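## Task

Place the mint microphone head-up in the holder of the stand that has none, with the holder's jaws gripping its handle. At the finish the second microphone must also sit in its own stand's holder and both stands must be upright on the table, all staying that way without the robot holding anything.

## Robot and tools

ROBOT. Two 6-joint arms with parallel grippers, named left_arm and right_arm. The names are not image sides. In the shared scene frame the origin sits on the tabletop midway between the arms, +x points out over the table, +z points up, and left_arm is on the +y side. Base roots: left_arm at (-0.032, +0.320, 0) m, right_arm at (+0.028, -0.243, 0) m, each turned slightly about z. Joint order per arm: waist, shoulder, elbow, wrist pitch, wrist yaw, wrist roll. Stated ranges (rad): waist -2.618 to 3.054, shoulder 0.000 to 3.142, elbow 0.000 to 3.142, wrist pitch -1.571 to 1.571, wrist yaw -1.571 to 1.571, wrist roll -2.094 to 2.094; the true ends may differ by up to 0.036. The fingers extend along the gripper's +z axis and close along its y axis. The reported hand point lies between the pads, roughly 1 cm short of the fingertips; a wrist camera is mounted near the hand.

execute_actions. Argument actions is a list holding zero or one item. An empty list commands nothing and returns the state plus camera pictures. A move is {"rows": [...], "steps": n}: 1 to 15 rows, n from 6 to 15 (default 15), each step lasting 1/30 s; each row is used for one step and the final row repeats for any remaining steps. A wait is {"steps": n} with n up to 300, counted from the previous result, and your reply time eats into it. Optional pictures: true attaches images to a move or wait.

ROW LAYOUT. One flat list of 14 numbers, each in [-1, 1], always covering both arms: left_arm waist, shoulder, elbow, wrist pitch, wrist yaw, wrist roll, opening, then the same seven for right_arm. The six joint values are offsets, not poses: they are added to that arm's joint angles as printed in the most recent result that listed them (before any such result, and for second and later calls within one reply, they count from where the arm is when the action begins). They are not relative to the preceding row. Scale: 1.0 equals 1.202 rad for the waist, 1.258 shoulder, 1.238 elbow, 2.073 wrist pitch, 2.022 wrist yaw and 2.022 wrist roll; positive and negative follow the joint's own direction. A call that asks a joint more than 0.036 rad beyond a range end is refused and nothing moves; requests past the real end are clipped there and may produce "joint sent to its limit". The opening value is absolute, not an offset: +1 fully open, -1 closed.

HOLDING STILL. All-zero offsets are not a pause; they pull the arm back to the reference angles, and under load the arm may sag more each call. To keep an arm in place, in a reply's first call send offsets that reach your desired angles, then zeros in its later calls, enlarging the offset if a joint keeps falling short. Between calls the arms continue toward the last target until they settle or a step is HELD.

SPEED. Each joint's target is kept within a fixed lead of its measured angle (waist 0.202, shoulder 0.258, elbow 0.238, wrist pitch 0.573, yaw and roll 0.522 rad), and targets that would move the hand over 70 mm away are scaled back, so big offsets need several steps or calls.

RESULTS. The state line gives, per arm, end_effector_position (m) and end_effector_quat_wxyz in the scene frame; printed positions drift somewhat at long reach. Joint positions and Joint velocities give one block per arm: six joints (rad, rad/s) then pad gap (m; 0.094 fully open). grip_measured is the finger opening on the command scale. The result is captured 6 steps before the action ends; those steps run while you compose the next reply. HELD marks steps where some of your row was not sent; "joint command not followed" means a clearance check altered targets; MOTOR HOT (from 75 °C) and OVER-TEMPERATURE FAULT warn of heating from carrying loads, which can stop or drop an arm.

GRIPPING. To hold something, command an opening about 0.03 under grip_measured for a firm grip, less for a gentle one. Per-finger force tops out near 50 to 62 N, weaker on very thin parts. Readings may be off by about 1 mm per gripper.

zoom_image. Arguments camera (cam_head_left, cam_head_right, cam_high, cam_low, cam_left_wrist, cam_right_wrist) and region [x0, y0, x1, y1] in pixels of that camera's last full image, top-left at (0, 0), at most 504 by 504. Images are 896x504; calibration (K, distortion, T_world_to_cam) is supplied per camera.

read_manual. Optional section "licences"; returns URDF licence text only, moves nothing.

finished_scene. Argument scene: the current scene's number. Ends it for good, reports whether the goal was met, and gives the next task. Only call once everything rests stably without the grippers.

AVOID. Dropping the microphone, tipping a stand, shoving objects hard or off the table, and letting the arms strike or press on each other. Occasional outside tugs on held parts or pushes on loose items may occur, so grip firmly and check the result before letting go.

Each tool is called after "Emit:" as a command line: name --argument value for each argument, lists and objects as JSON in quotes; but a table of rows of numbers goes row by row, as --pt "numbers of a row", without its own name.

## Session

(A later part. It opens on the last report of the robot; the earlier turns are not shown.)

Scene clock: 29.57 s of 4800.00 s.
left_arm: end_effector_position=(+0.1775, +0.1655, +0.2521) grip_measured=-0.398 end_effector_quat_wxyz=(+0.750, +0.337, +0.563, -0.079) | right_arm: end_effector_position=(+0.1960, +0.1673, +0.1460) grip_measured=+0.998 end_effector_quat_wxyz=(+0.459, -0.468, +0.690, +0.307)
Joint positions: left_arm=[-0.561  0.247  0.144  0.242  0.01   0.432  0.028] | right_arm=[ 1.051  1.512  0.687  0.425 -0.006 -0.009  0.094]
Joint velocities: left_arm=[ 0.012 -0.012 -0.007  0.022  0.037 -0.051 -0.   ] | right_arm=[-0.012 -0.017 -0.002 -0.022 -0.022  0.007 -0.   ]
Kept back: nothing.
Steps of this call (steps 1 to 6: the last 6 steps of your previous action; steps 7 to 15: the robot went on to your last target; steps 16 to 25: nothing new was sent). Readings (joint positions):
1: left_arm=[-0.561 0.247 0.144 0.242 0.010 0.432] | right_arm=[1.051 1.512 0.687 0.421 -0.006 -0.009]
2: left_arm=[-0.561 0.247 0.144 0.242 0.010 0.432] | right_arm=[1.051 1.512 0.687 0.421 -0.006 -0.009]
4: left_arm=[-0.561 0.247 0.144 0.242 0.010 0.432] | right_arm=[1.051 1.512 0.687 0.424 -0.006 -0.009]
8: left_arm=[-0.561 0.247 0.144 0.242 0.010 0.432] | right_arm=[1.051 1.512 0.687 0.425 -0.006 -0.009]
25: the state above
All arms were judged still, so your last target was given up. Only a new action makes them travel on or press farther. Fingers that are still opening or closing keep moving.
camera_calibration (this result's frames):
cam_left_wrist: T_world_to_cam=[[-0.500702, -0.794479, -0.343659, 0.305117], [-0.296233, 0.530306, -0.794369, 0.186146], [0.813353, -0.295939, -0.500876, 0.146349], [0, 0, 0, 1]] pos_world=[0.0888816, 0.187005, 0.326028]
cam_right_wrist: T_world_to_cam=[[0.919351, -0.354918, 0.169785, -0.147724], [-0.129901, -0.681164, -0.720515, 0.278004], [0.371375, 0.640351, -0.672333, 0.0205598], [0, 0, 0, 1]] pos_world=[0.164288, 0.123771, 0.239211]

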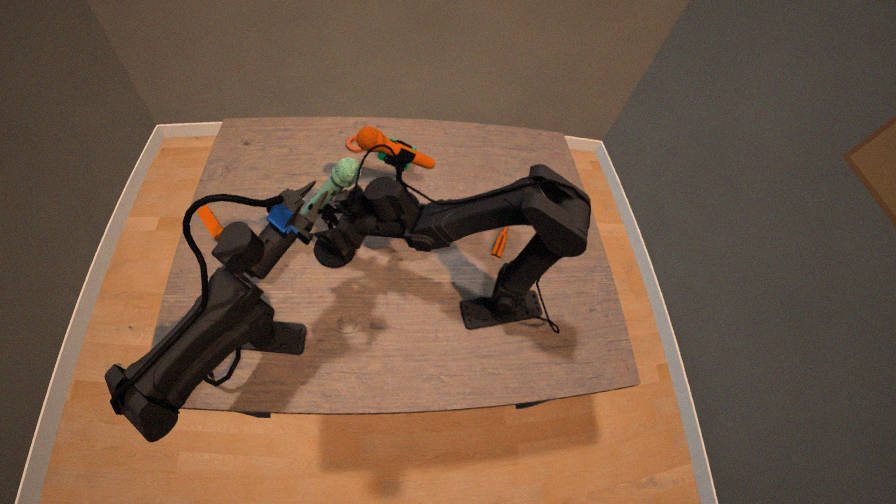

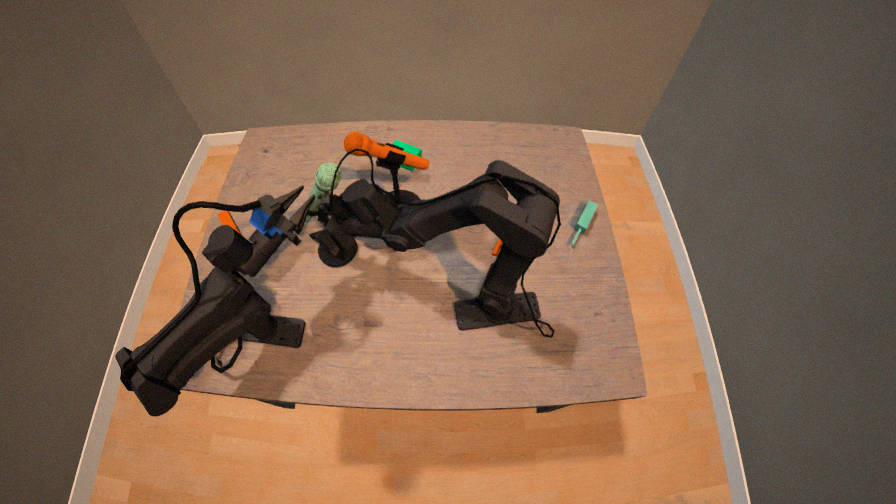

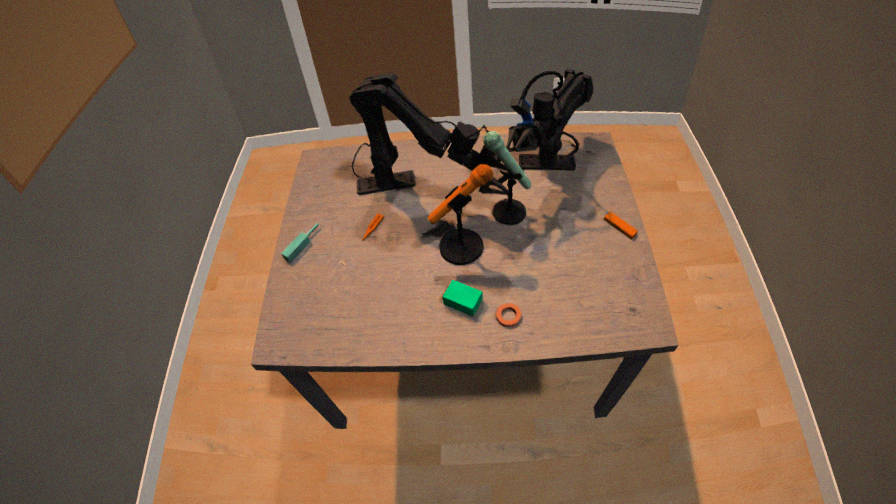

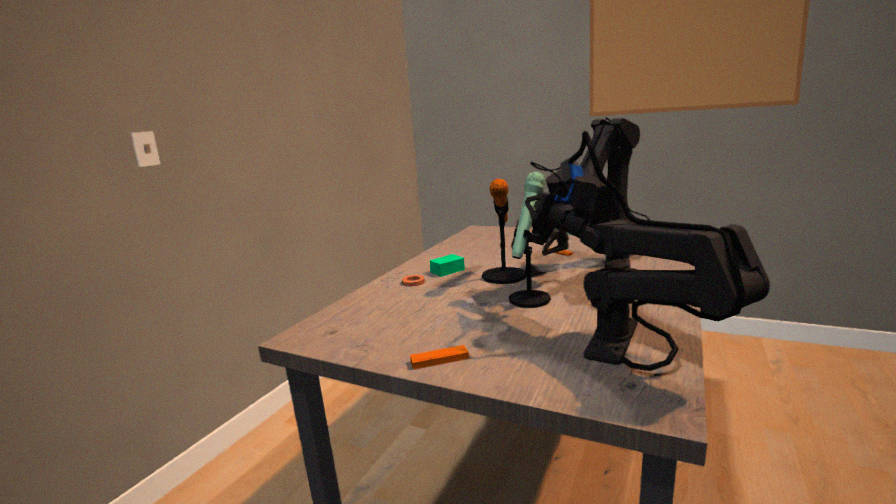

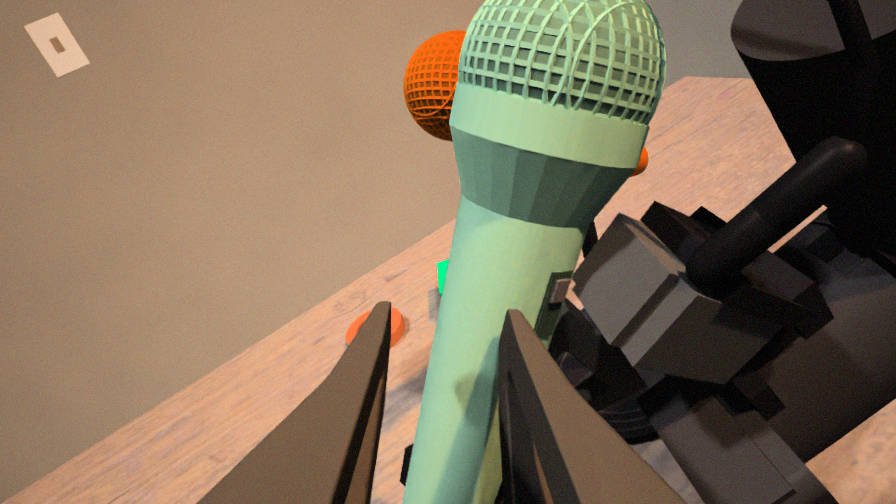

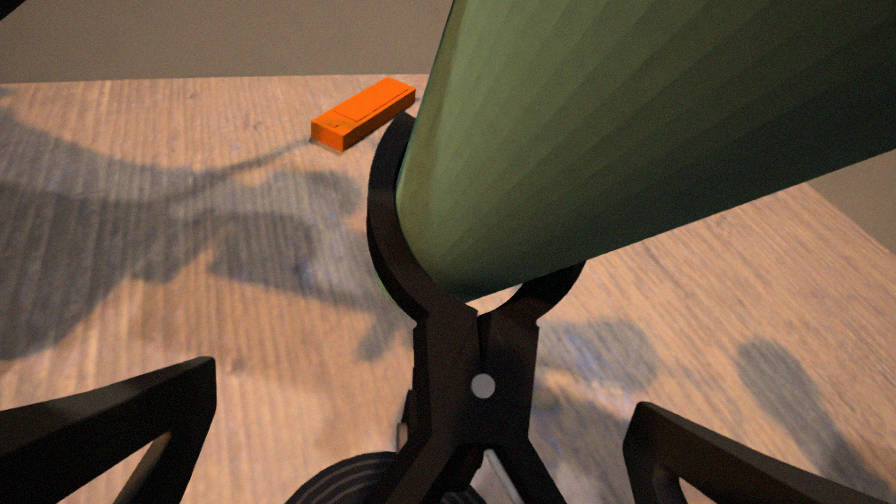

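Emit:
execute_actions --actions '[{"rows":[[0,0,0,0,0,0,0.4,0,0,0,0,0,0,1]],"steps":10}]'

Emit:
execute_actions --actions '[{"rows":[[-0.04,0.31,0.05,0.17,0,0,0.4,0,0,0,0,0,0,1]]}]'

Emit:
execute_actions --actions '[{"steps":20}]' --pictures true

Scene clock: 30.00 s of 4800.00 s.
left_arm: end_effector_position=(+0.1777, +0.1658, +0.2521) grip_measured=+0.377 end_effector_quat_wxyz=(+0.750, +0.336, +0.564, -0.078) | right_arm: end_effector_position=(+0.1960, +0.1673, +0.1460) grip_measured=+0.998 end_effector_quat_wxyz=(+0.459, -0.468, +0.690, +0.307)
Joint positions: left_arm=[-0.561  0.247  0.144  0.242  0.008  0.432  0.065] | right_arm=[ 1.051  1.512  0.687  0.425 -0.006 -0.01   0.094]
Joint velocities: left_arm=[-0.002  0.012 -0.002 -0.007  0.037 -0.022  0.044] | right_arm=[ 0.002 -0.012  0.012 -0.007  0.081 -0.037 -0.001]
Steps of this call (steps 1 to 9: nothing new was sent; steps 10 to 13: the first 4 steps of this action). Readings (joint positions):
10: left_arm=[-0.561 0.247 0.144 0.242 0.010 0.432] | right_arm=[1.051 1.512 0.687 0.425 -0.006 -0.009]
11: left_arm=[-0.561 0.247 0.144 0.242 0.010 0.432] | right_arm=[1.051 1.512 0.687 0.425 -0.006 -0.009]
13: the state above

Scene clock: 30.50 s of 4800.00 s.
left_arm: end_effector_position=(+0.2105, +0.1434, +0.2639) grip_measured=+0.398 end_effector_quat_wxyz=(+0.753, +0.326, +0.567, -0.072) | right_arm: end_effector_position=(+0.1957, +0.1649, +0.1410) grip_measured=+0.998 end_effector_quat_wxyz=(+0.453, -0.469, +0.696, +0.302)
Joint positions: left_arm=[-0.585  0.623  0.204  0.564 -0.04   0.431  0.066] | right_arm=[ 1.051  1.512  0.684  0.409 -0.003 -0.005  0.094]
Joint velocities: left_arm=[ 0.002  0.012  0.007  0.081  0.051 -0.066 -0.   ] | right_arm=[-0.002  0.002 -0.012  0.066 -0.007 -0.007 -0.001]
Steps of this call (steps 1 to 6: the last 6 steps of your previous action; steps 7 to 15: the first 9 steps of this action, its rows measured from where the robot was after step 6). Readings (joint positions):
6: left_arm=[-0.561 0.247 0.144 0.243 0.005 0.432] | right_arm=[1.051 1.512 0.687 0.425 -0.006 -0.010]
7: left_arm=[-0.567 0.285 0.145 0.293 0.002 0.432] | right_arm=[1.051 1.512 0.687 0.425 -0.006 -0.010]
8: left_arm=[-0.575 0.368 0.161 0.361 -0.012 0.433] | right_arm=[1.051 1.512 0.687 0.424 -0.005 -0.008]
10: left_arm=[-0.579 0.532 0.196 0.471 -0.033 0.433] | right_arm=[1.051 1.512 0.687 0.420 -0.004 -0.006]
14: left_arm=[-0.585 0.622 0.204 0.559 -0.040 0.431] | right_arm=[1.051 1.512 0.684 0.405 -0.003 -0.005]
15: the state above

Scene clock: 31.17 s of 4800.00 s.
left_arm: end_effector_position=(+0.2099, +0.1434, +0.2672) grip_measured=+0.398 end_effector_quat_wxyz=(+0.758, +0.324, +0.562, -0.073) | right_arm: end_effector_position=(+0.1964, +0.1664, +0.1448) grip_measured=+0.998 end_effector_quat_wxyz=(+0.459, -0.468, +0.691, +0.305)
Joint positions: left_arm=[-0.586  0.623  0.204  0.577 -0.039  0.434  0.066] | right_arm=[ 1.051  1.512  0.684  0.425 -0.003 -0.01   0.094]
Joint velocities: left_arm=[-0.007 -0.007 -0.002  0.037 -0.037 -0.037  0.001] | right_arm=[ 0.017  0.002  0.007 -0.022 -0.007 -0.081  0.   ]
Kept back: nothing.
Steps of this call (steps 1 to 6: the last 6 steps of your previous action; steps 7 to 20: the robot went on to your last target). Readings (joint positions):
1: left_arm=[-0.585 0.623 0.204 0.567 -0.040 0.432] | right_arm=[1.051 1.512 0.684 0.412 -0.003 -0.006]
2: left_arm=[-0.585 0.623 0.204 0.570 -0.040 0.432] | right_arm=[1.051 1.512 0.684 0.415 -0.003 -0.007]
4: left_arm=[-0.586 0.623 0.204 0.575 -0.039 0.432] | right_arm=[1.051 1.512 0.684 0.421 -0.003 -0.009]
8: left_arm=[-0.586 0.623 0.204 0.577 -0.039 0.433] | right_arm=[1.051 1.512 0.684 0.425 -0.003 -0.010]
20: the state above
camera_calibration (this result's frames):
cam_left_wrist: T_world_to_cam=[[-0.47729, -0.811977, -0.335988, 0.304495], [-0.299064, 0.509619, -0.806752, 0.226392], [0.82629, -0.284573, -0.486069, 0.112753], [0, 0, 0, 1]] pos_world=[0.119871, 0.163955, 0.339755]
cam_right_wrist: T_world_to_cam=[[0.918197, -0.357031, 0.171592, -0.147881], [-0.131348, -0.68308, -0.718435, 0.27684], [0.373714, 0.637127, -0.674097, 0.020481], [0, 0, 0, 1]] pos_world=[0.164492, 0.123257, 0.238073]

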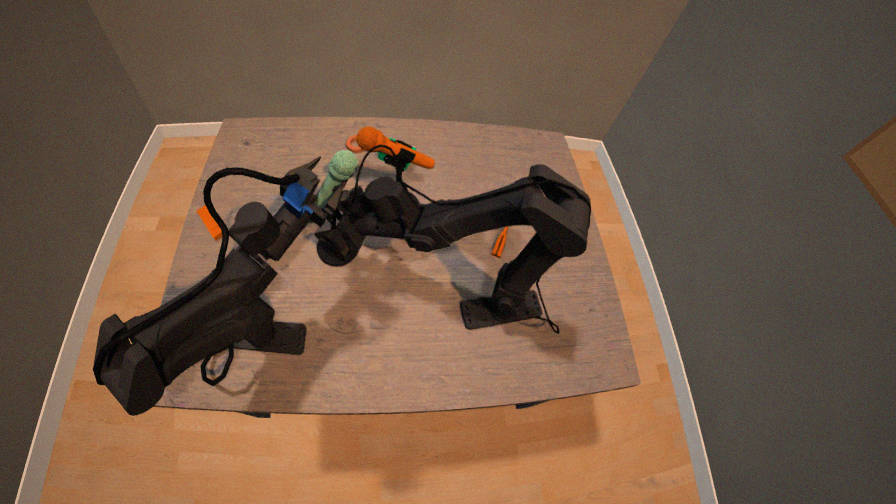

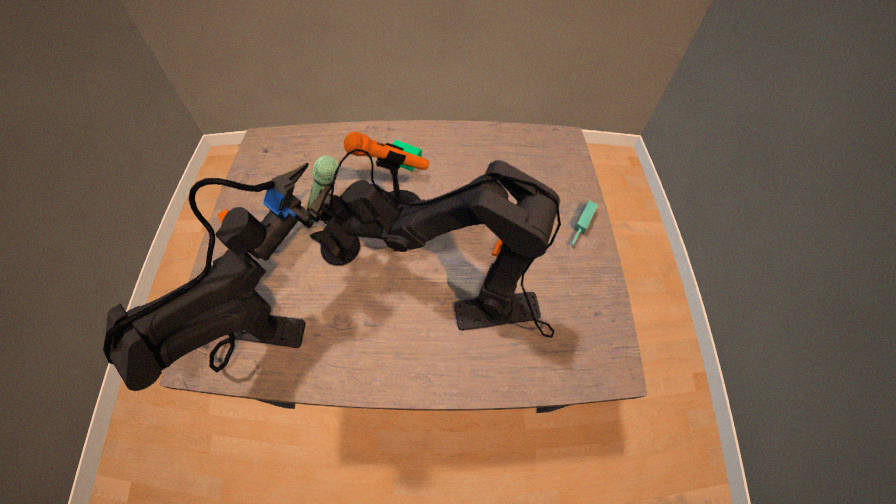

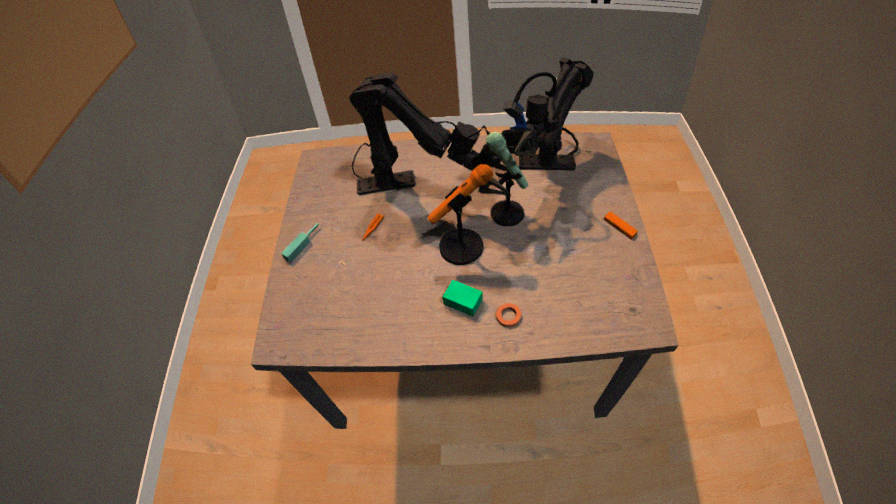

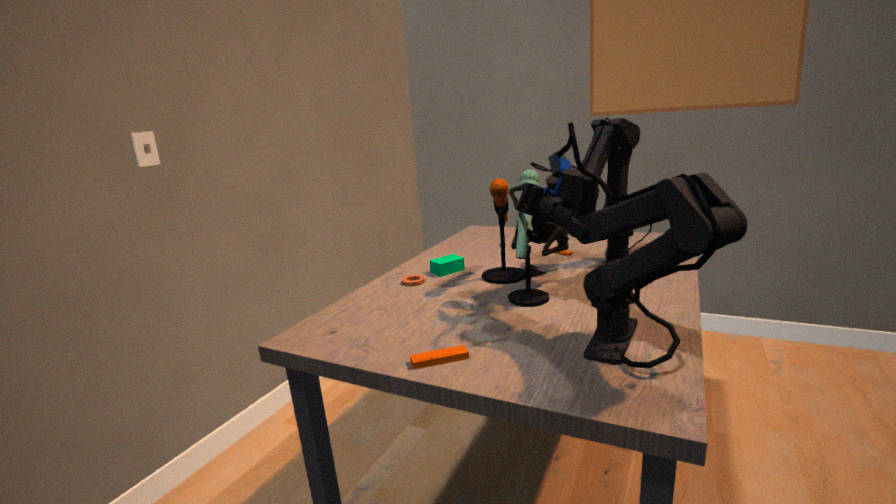

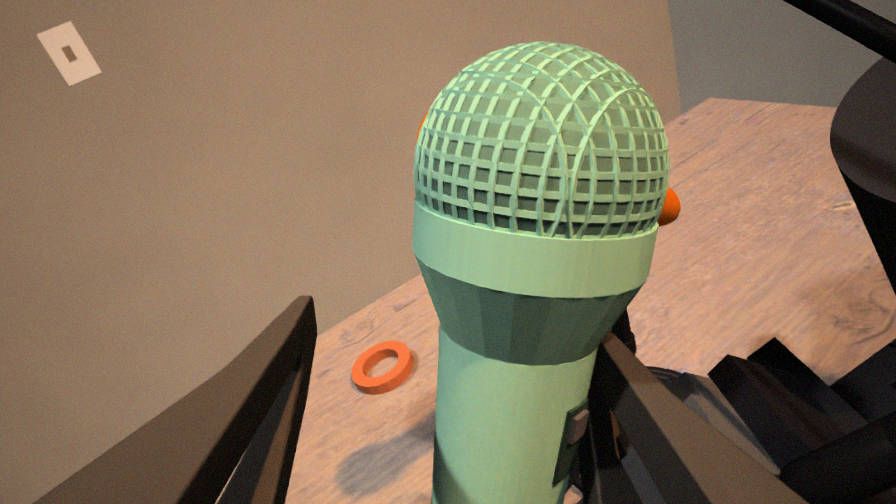

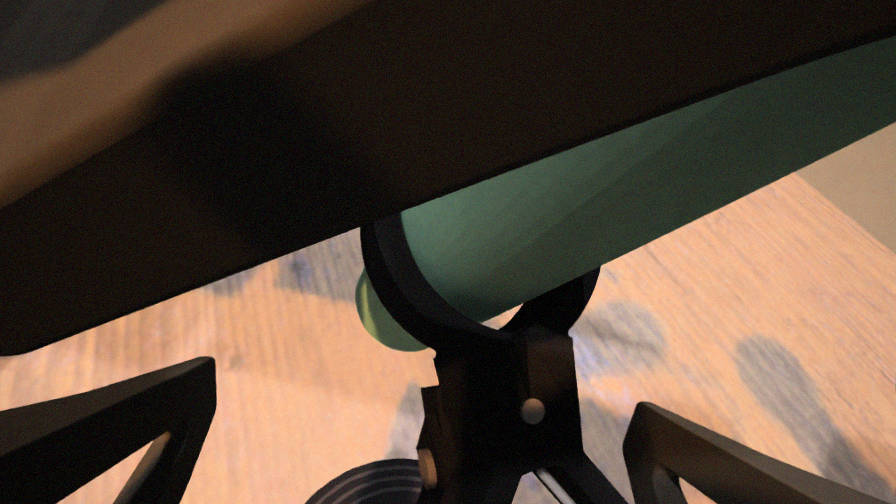

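Close left and squeeze right.

Emit:
execute_actions --actions '[{"rows":[[0,0,0,0.02,0,0,-0.45,0,0,0,0,0,0,-0.6]]}]'

Emit:
execute_actions --actions '[{"steps":20}]' --pictures true

Scene clock: 31.77 s of 4800.00 s.
left_arm: end_effector_position=(+0.2086, +0.1417, +0.2653) grip_measured=-0.282 end_effector_quat_wxyz=(+0.756, +0.327, +0.562, -0.078) | right_arm: end_effector_position=(+0.1980, +0.1659, +0.1451) grip_measured=-0.592 end_effector_quat_wxyz=(+0.462, -0.465, +0.692, +0.303)
Joint positions: left_arm=[-0.586  0.623  0.201  0.577 -0.028  0.43   0.034] | right_arm=[ 1.05   1.512  0.684  0.426  0.005 -0.009  0.019]
Joint velocities: left_arm=[-0.007  0.007  0.007 -0.051  0.007  0.022 -0.   ] | right_arm=[ 0.012  0.002  0.007 -0.037 -0.066 -0.022 -0.001]
Steps of this call (steps 1 to 9: the robot went on to your last target; steps 10 to 18: the first 9 steps of this action). Readings (joint positions):
10: left_arm=[-0.586 0.623 0.204 0.578 -0.037 0.434] | right_arm=[1.051 1.512 0.684 0.425 -0.003 -0.010]
11: left_arm=[-0.586 0.623 0.204 0.578 -0.032 0.434] | right_arm=[1.051 1.512 0.684 0.425 -0.003 -0.010]
13: left_arm=[-0.586 0.623 0.202 0.578 -0.028 0.429] | right_arm=[1.051 1.512 0.684 0.431 0.002 -0.011]
17: left_arm=[-0.586 0.623 0.201 0.577 -0.028 0.430] | right_arm=[1.050 1.512 0.684 0.427 0.006 -0.009]
18: the state above

Scene clock: 32.43 s of 4800.00 s.
left_arm: end_effector_position=(+0.2086, +0.1417, +0.2652) grip_measured=-0.282 end_effector_quat_wxyz=(+0.756, +0.328, +0.562, -0.078) | right_arm: end_effector_position=(+0.1980, +0.1658, +0.1450) grip_measured=-0.593 end_effector_quat_wxyz=(+0.461, -0.465, +0.693, +0.303)
Joint positions: left_arm=[-0.586  0.623  0.201  0.577 -0.028  0.43   0.034] | right_arm=[ 1.05   1.512  0.684  0.426  0.005 -0.008  0.019]
Joint velocities: left_arm=[ 0.012  0.017 -0.002  0.007 -0.051 -0.125 -0.001] | right_arm=[ 0.002  0.002  0.002 -0.022  0.022  0.022 -0.001]
Kept back: nothing.
Steps of this call (steps 1 to 6: the last 6 steps of your previous action; steps 7 to 15: the robot went on to your last target; steps 16 to 20: nothing new was sent). Readings (joint positions):
1: left_arm=[-0.586 0.623 0.201 0.577 -0.028 0.430] | right_arm=[1.050 1.512 0.684 0.426 0.005 -0.008]
2: left_arm=[-0.586 0.623 0.201 0.577 -0.028 0.430] | right_arm=[1.050 1.512 0.684 0.426 0.005 -0.008]
4: left_arm=[-0.586 0.623 0.201 0.577 -0.028 0.430] | right_arm=[1.050 1.512 0.684 0.426 0.005 -0.008]
8: left_arm=[-0.586 0.623 0.201 0.577 -0.028 0.430] | right_arm=[1.050 1.512 0.684 0.426 0.005 -0.008]
20: the state above
All arms were judged still, so your last target was given up. Only a new action makes them travel on or press farther. Fingers that are still opening or closing keep moving.
camera_calibration (this result's frames):
cam_left_wrist: T_world_to_cam=[[-0.488517, -0.805857, -0.334583, 0.302949], [-0.296812, 0.514059, -0.804764, 0.223603], [0.82052, -0.293833, -0.490315, 0.115918], [0, 0, 0, 1]] pos_world=[0.119251, 0.163249, 0.338145]
cam_right_wrist: T_world_to_cam=[[0.914684, -0.365543, 0.172429, -0.147583], [-0.136722, -0.68132, -0.719103, 0.277739], [0.380343, 0.634177, -0.673171, 0.0194512], [0, 0, 0, 1]] pos_world=[0.165566, 0.122946, 0.238264]

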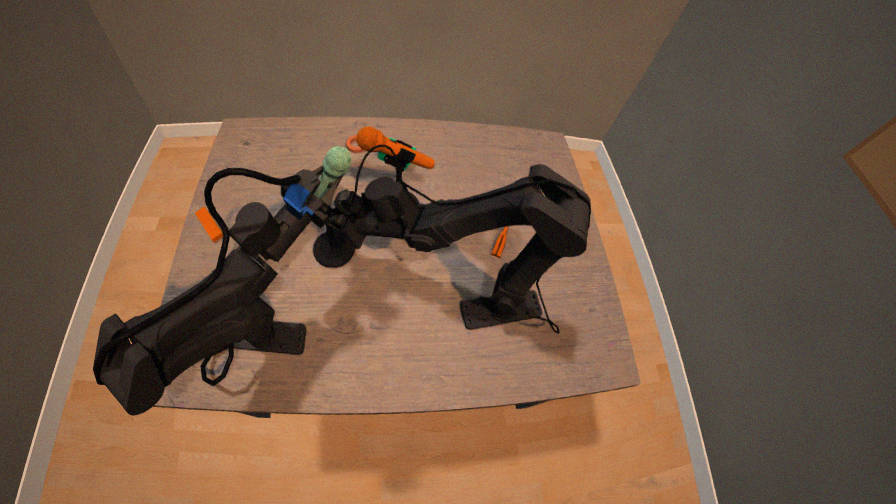

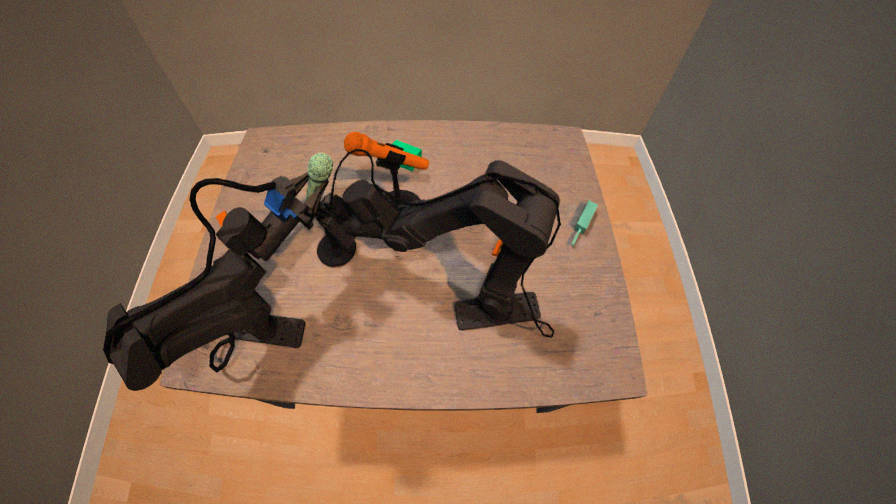

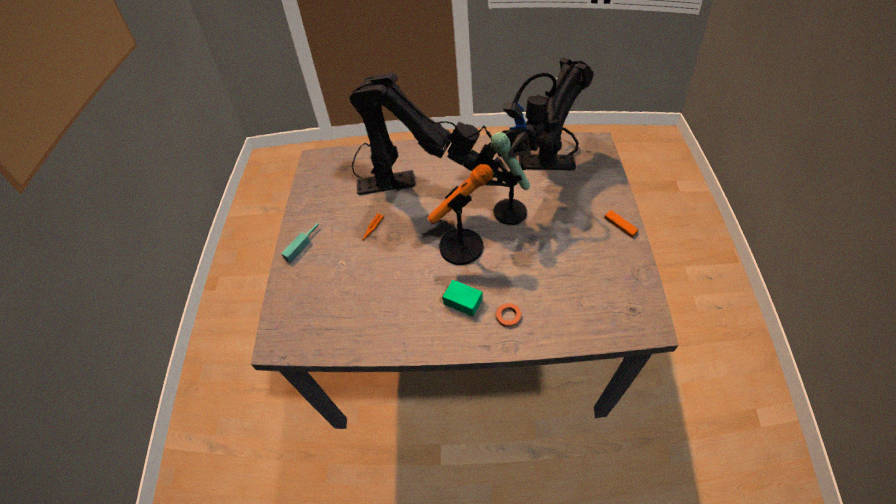

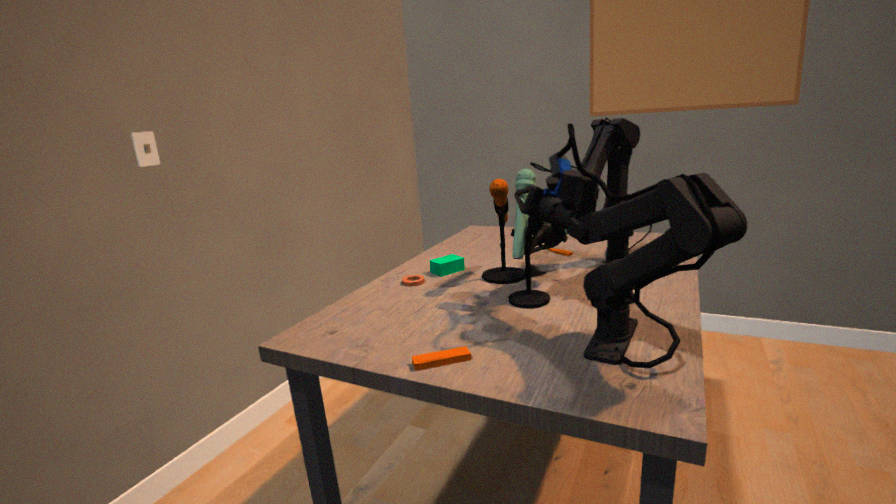

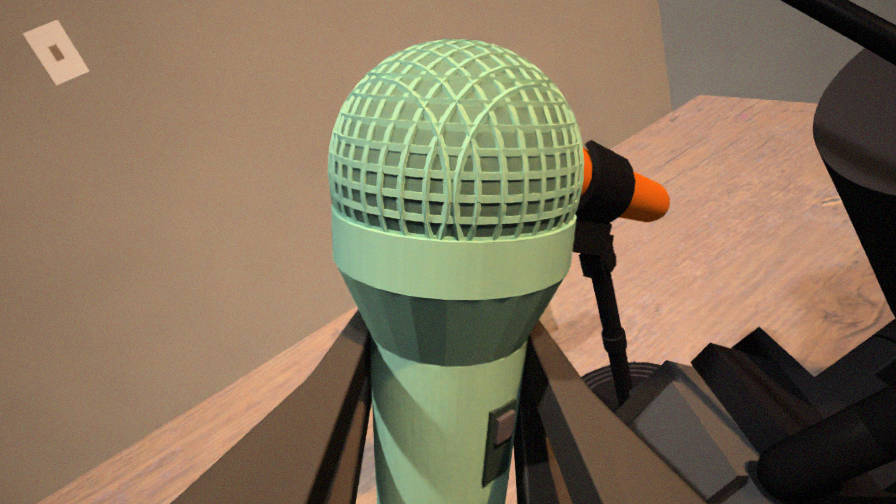

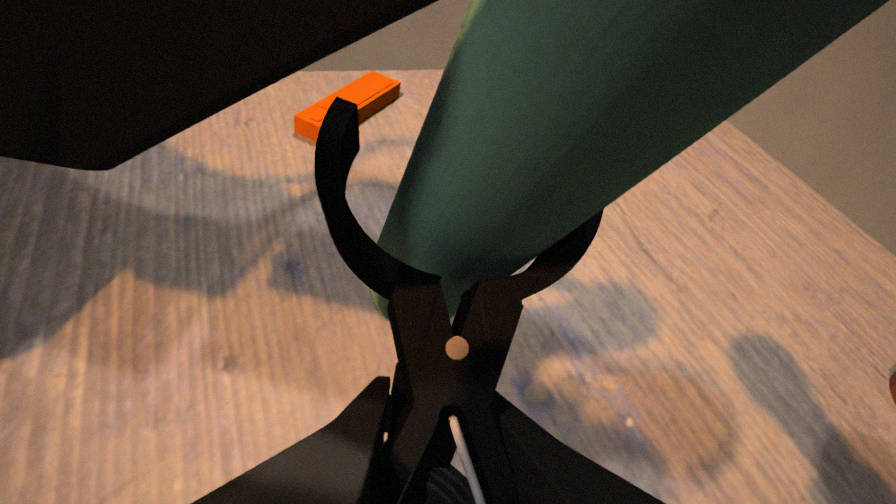

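Emit:
execute_actions --actions '[{"rows":[[0.04,0.02,-0.07,0.06,0,0,-0.45,0,0,0,0,0,0,-0.6],[0.04,0.02,-0.07,0.06,0,0,-0.45,0,0,0,0,0,0,-0.6],[0.04,0.02,-0.07,0.06,0,0,-0.45,0,0,0,0,0,0,-0.6],[0.04,0.02,-0.07,0.06,0,0,-0.45,0,0,0,0,0,0,-0.6],[0.08,0.05,-0.138,0.125,0,0,-0.45,0,0,0,0,0,0,-0.6]]}]'

Emit:
execute_actions --actions '[{"steps":20}]' --pictures true

Scene clock: 33.30 s of 4800.00 s.
left_arm: end_effector_position=(+0.2144, +0.1628, +0.2126) grip_measured=-0.282 end_effector_quat_wxyz=(+0.745, +0.317, +0.584, -0.052) | right_arm: end_effector_position=(+0.2005, +0.1647, +0.1450) grip_measured=-0.594 end_effector_quat_wxyz=(+0.461, -0.454, +0.699, +0.303)
Joint positions: left_arm=[-0.509  0.669  0.027  0.758 -0.014  0.43   0.034] | right_arm=[1.049 1.512 0.684 0.426 0.017 0.012 0.019]
Joint velocities: left_arm=[ 0.027  0.081 -0.178  0.315  0.037  0.066 -0.002] | right_arm=[-0.027  0.007  0.007  0.066  0.037  0.095  0.001]
Steps of this call (steps 1 to 17: nothing new was sent; steps 18 to 26: the first 9 steps of this action). Readings (joint positions):
18: left_arm=[-0.581 0.625 0.186 0.598 -0.024 0.430] | right_arm=[1.050 1.512 0.684 0.426 0.005 -0.007]
19: left_arm=[-0.571 0.625 0.165 0.625 -0.022 0.430] | right_arm=[1.050 1.512 0.684 0.426 0.005 -0.006]
21: left_arm=[-0.556 0.629 0.126 0.641 -0.022 0.430] | right_arm=[1.050 1.512 0.684 0.426 0.007 -0.003]
25: left_arm=[-0.511 0.666 0.036 0.746 -0.015 0.430] | right_arm=[1.049 1.512 0.684 0.426 0.017 0.010]
26: the state above

Scene clock: 33.97 s of 4800.00 s.
left_arm: end_effector_position=(+0.2140, +0.1627, +0.2130) grip_measured=-0.282 end_effector_quat_wxyz=(+0.748, +0.316, +0.582, -0.052) | right_arm: end_effector_position=(+0.2007, +0.1647, +0.1451) grip_measured=-0.594 end_effector_quat_wxyz=(+0.462, -0.454, +0.699, +0.303)
Joint positions: left_arm=[-0.508  0.677  0.022  0.779 -0.012  0.43   0.034] | right_arm=[1.049 1.512 0.684 0.426 0.018 0.013 0.019]
Joint velocities: left_arm=[-0.017  0.007 -0.012 -0.022  0.022  0.037 -0.   ] | right_arm=[-0.002  0.002  0.002 -0.022 -0.081  0.081  0.   ]
Kept back: nothing.
Steps of this call (steps 1 to 6: the last 6 steps of your previous action; steps 7 to 20: the robot went on to your last target). Readings (joint positions):
1: left_arm=[-0.508 0.671 0.024 0.767 -0.013 0.430] | right_arm=[1.049 1.512 0.684 0.426 0.017 0.013]
2: left_arm=[-0.508 0.673 0.024 0.770 -0.012 0.430] | right_arm=[1.049 1.512 0.684 0.426 0.018 0.013]
4: left_arm=[-0.508 0.675 0.023 0.775 -0.012 0.430] | right_arm=[1.049 1.512 0.684 0.426 0.018 0.013]
8: left_arm=[-0.508 0.677 0.022 0.778 -0.012 0.430] | right_arm=[1.049 1.512 0.684 0.426 0.018 0.013]
20: the state above
camera_calibration (this result's frames):
cam_left_wrist: T_world_to_cam=[[-0.445511, -0.828391, -0.339541, 0.300595], [-0.347485, 0.509524, -0.787172, 0.180207], [0.82509, -0.232709, -0.514852, 0.0864398], [0, 0, 0, 1]] pos_world=[0.125217, 0.177305, 0.288422]
cam_right_wrist: T_world_to_cam=[[0.908687, -0.385981, 0.159082, -0.144035], [-0.160033, -0.673994, -0.721194, 0.281188], [0.385588, 0.629881, -0.674219, 0.0189947], [0, 0, 0, 1]] pos_world=[0.168558, 0.12196, 0.238511]

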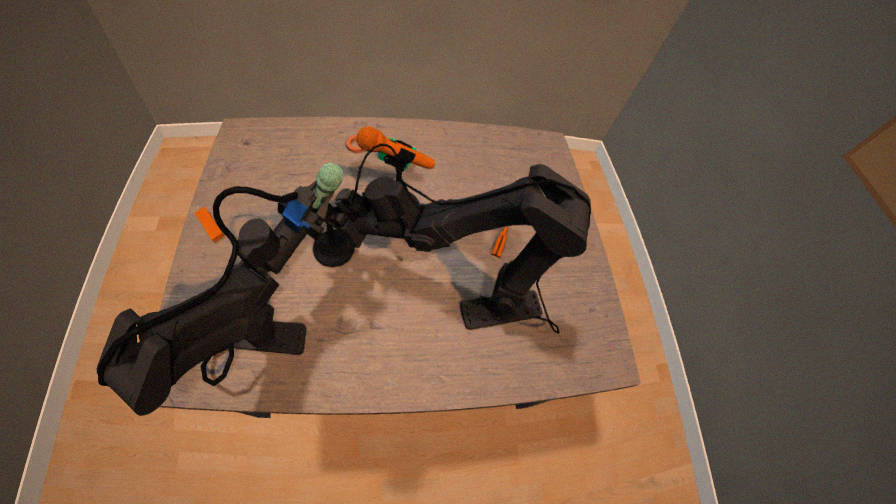

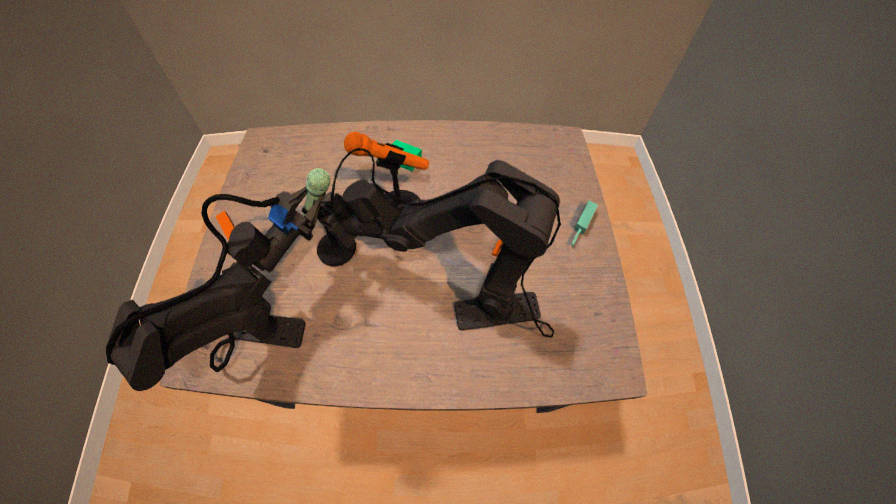

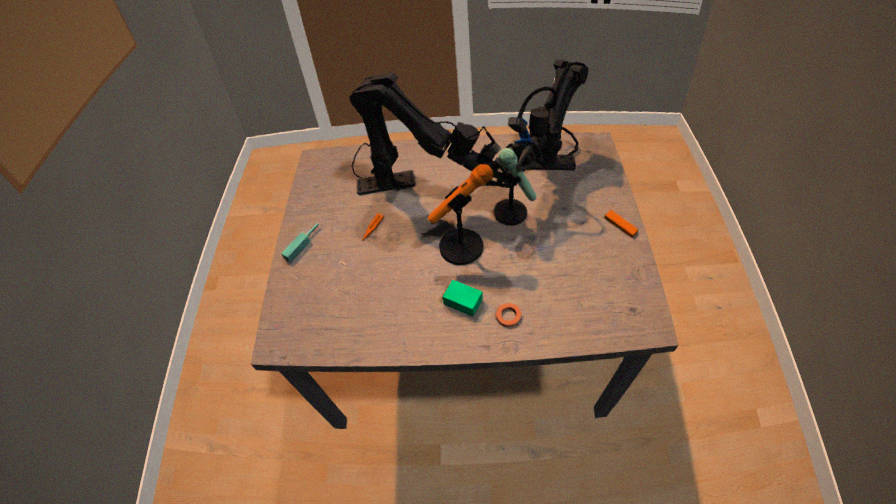

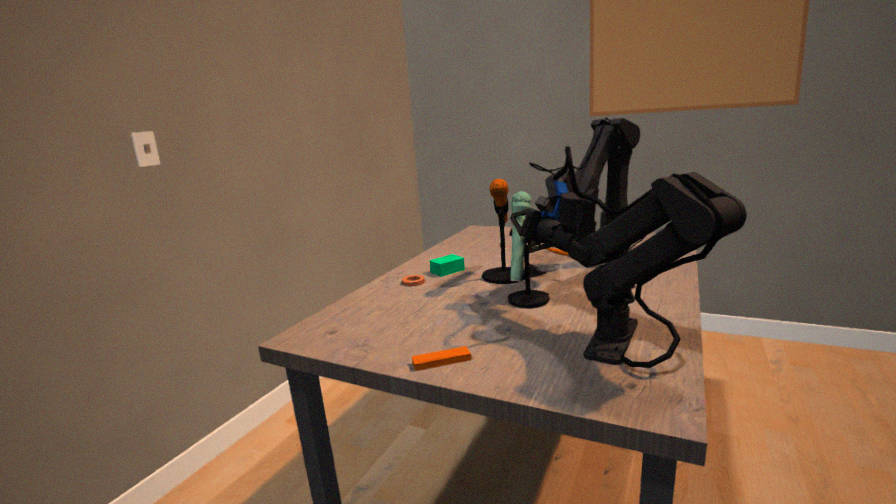

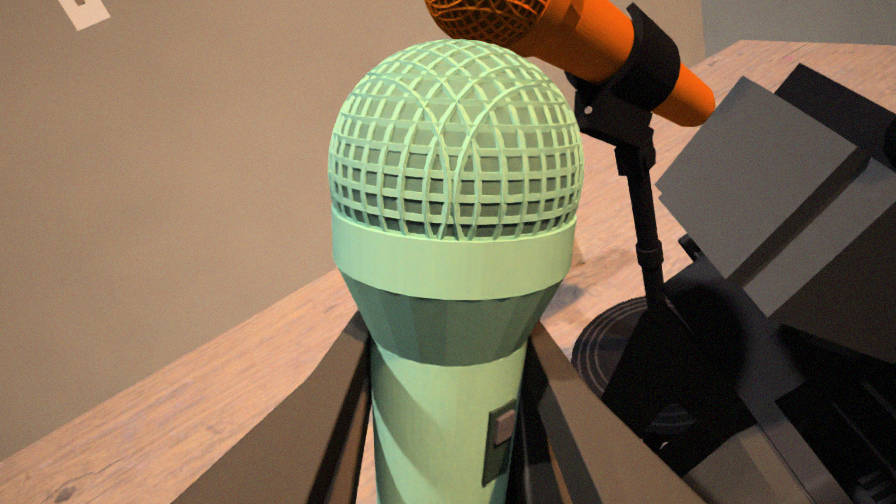

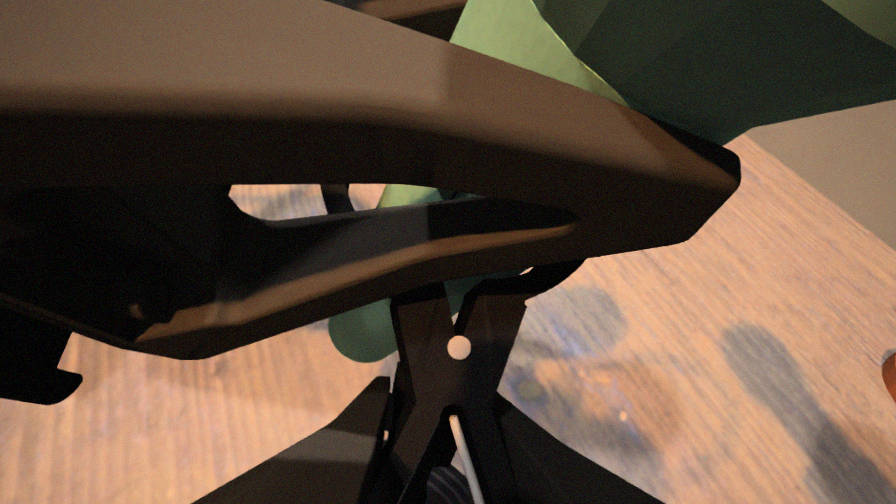

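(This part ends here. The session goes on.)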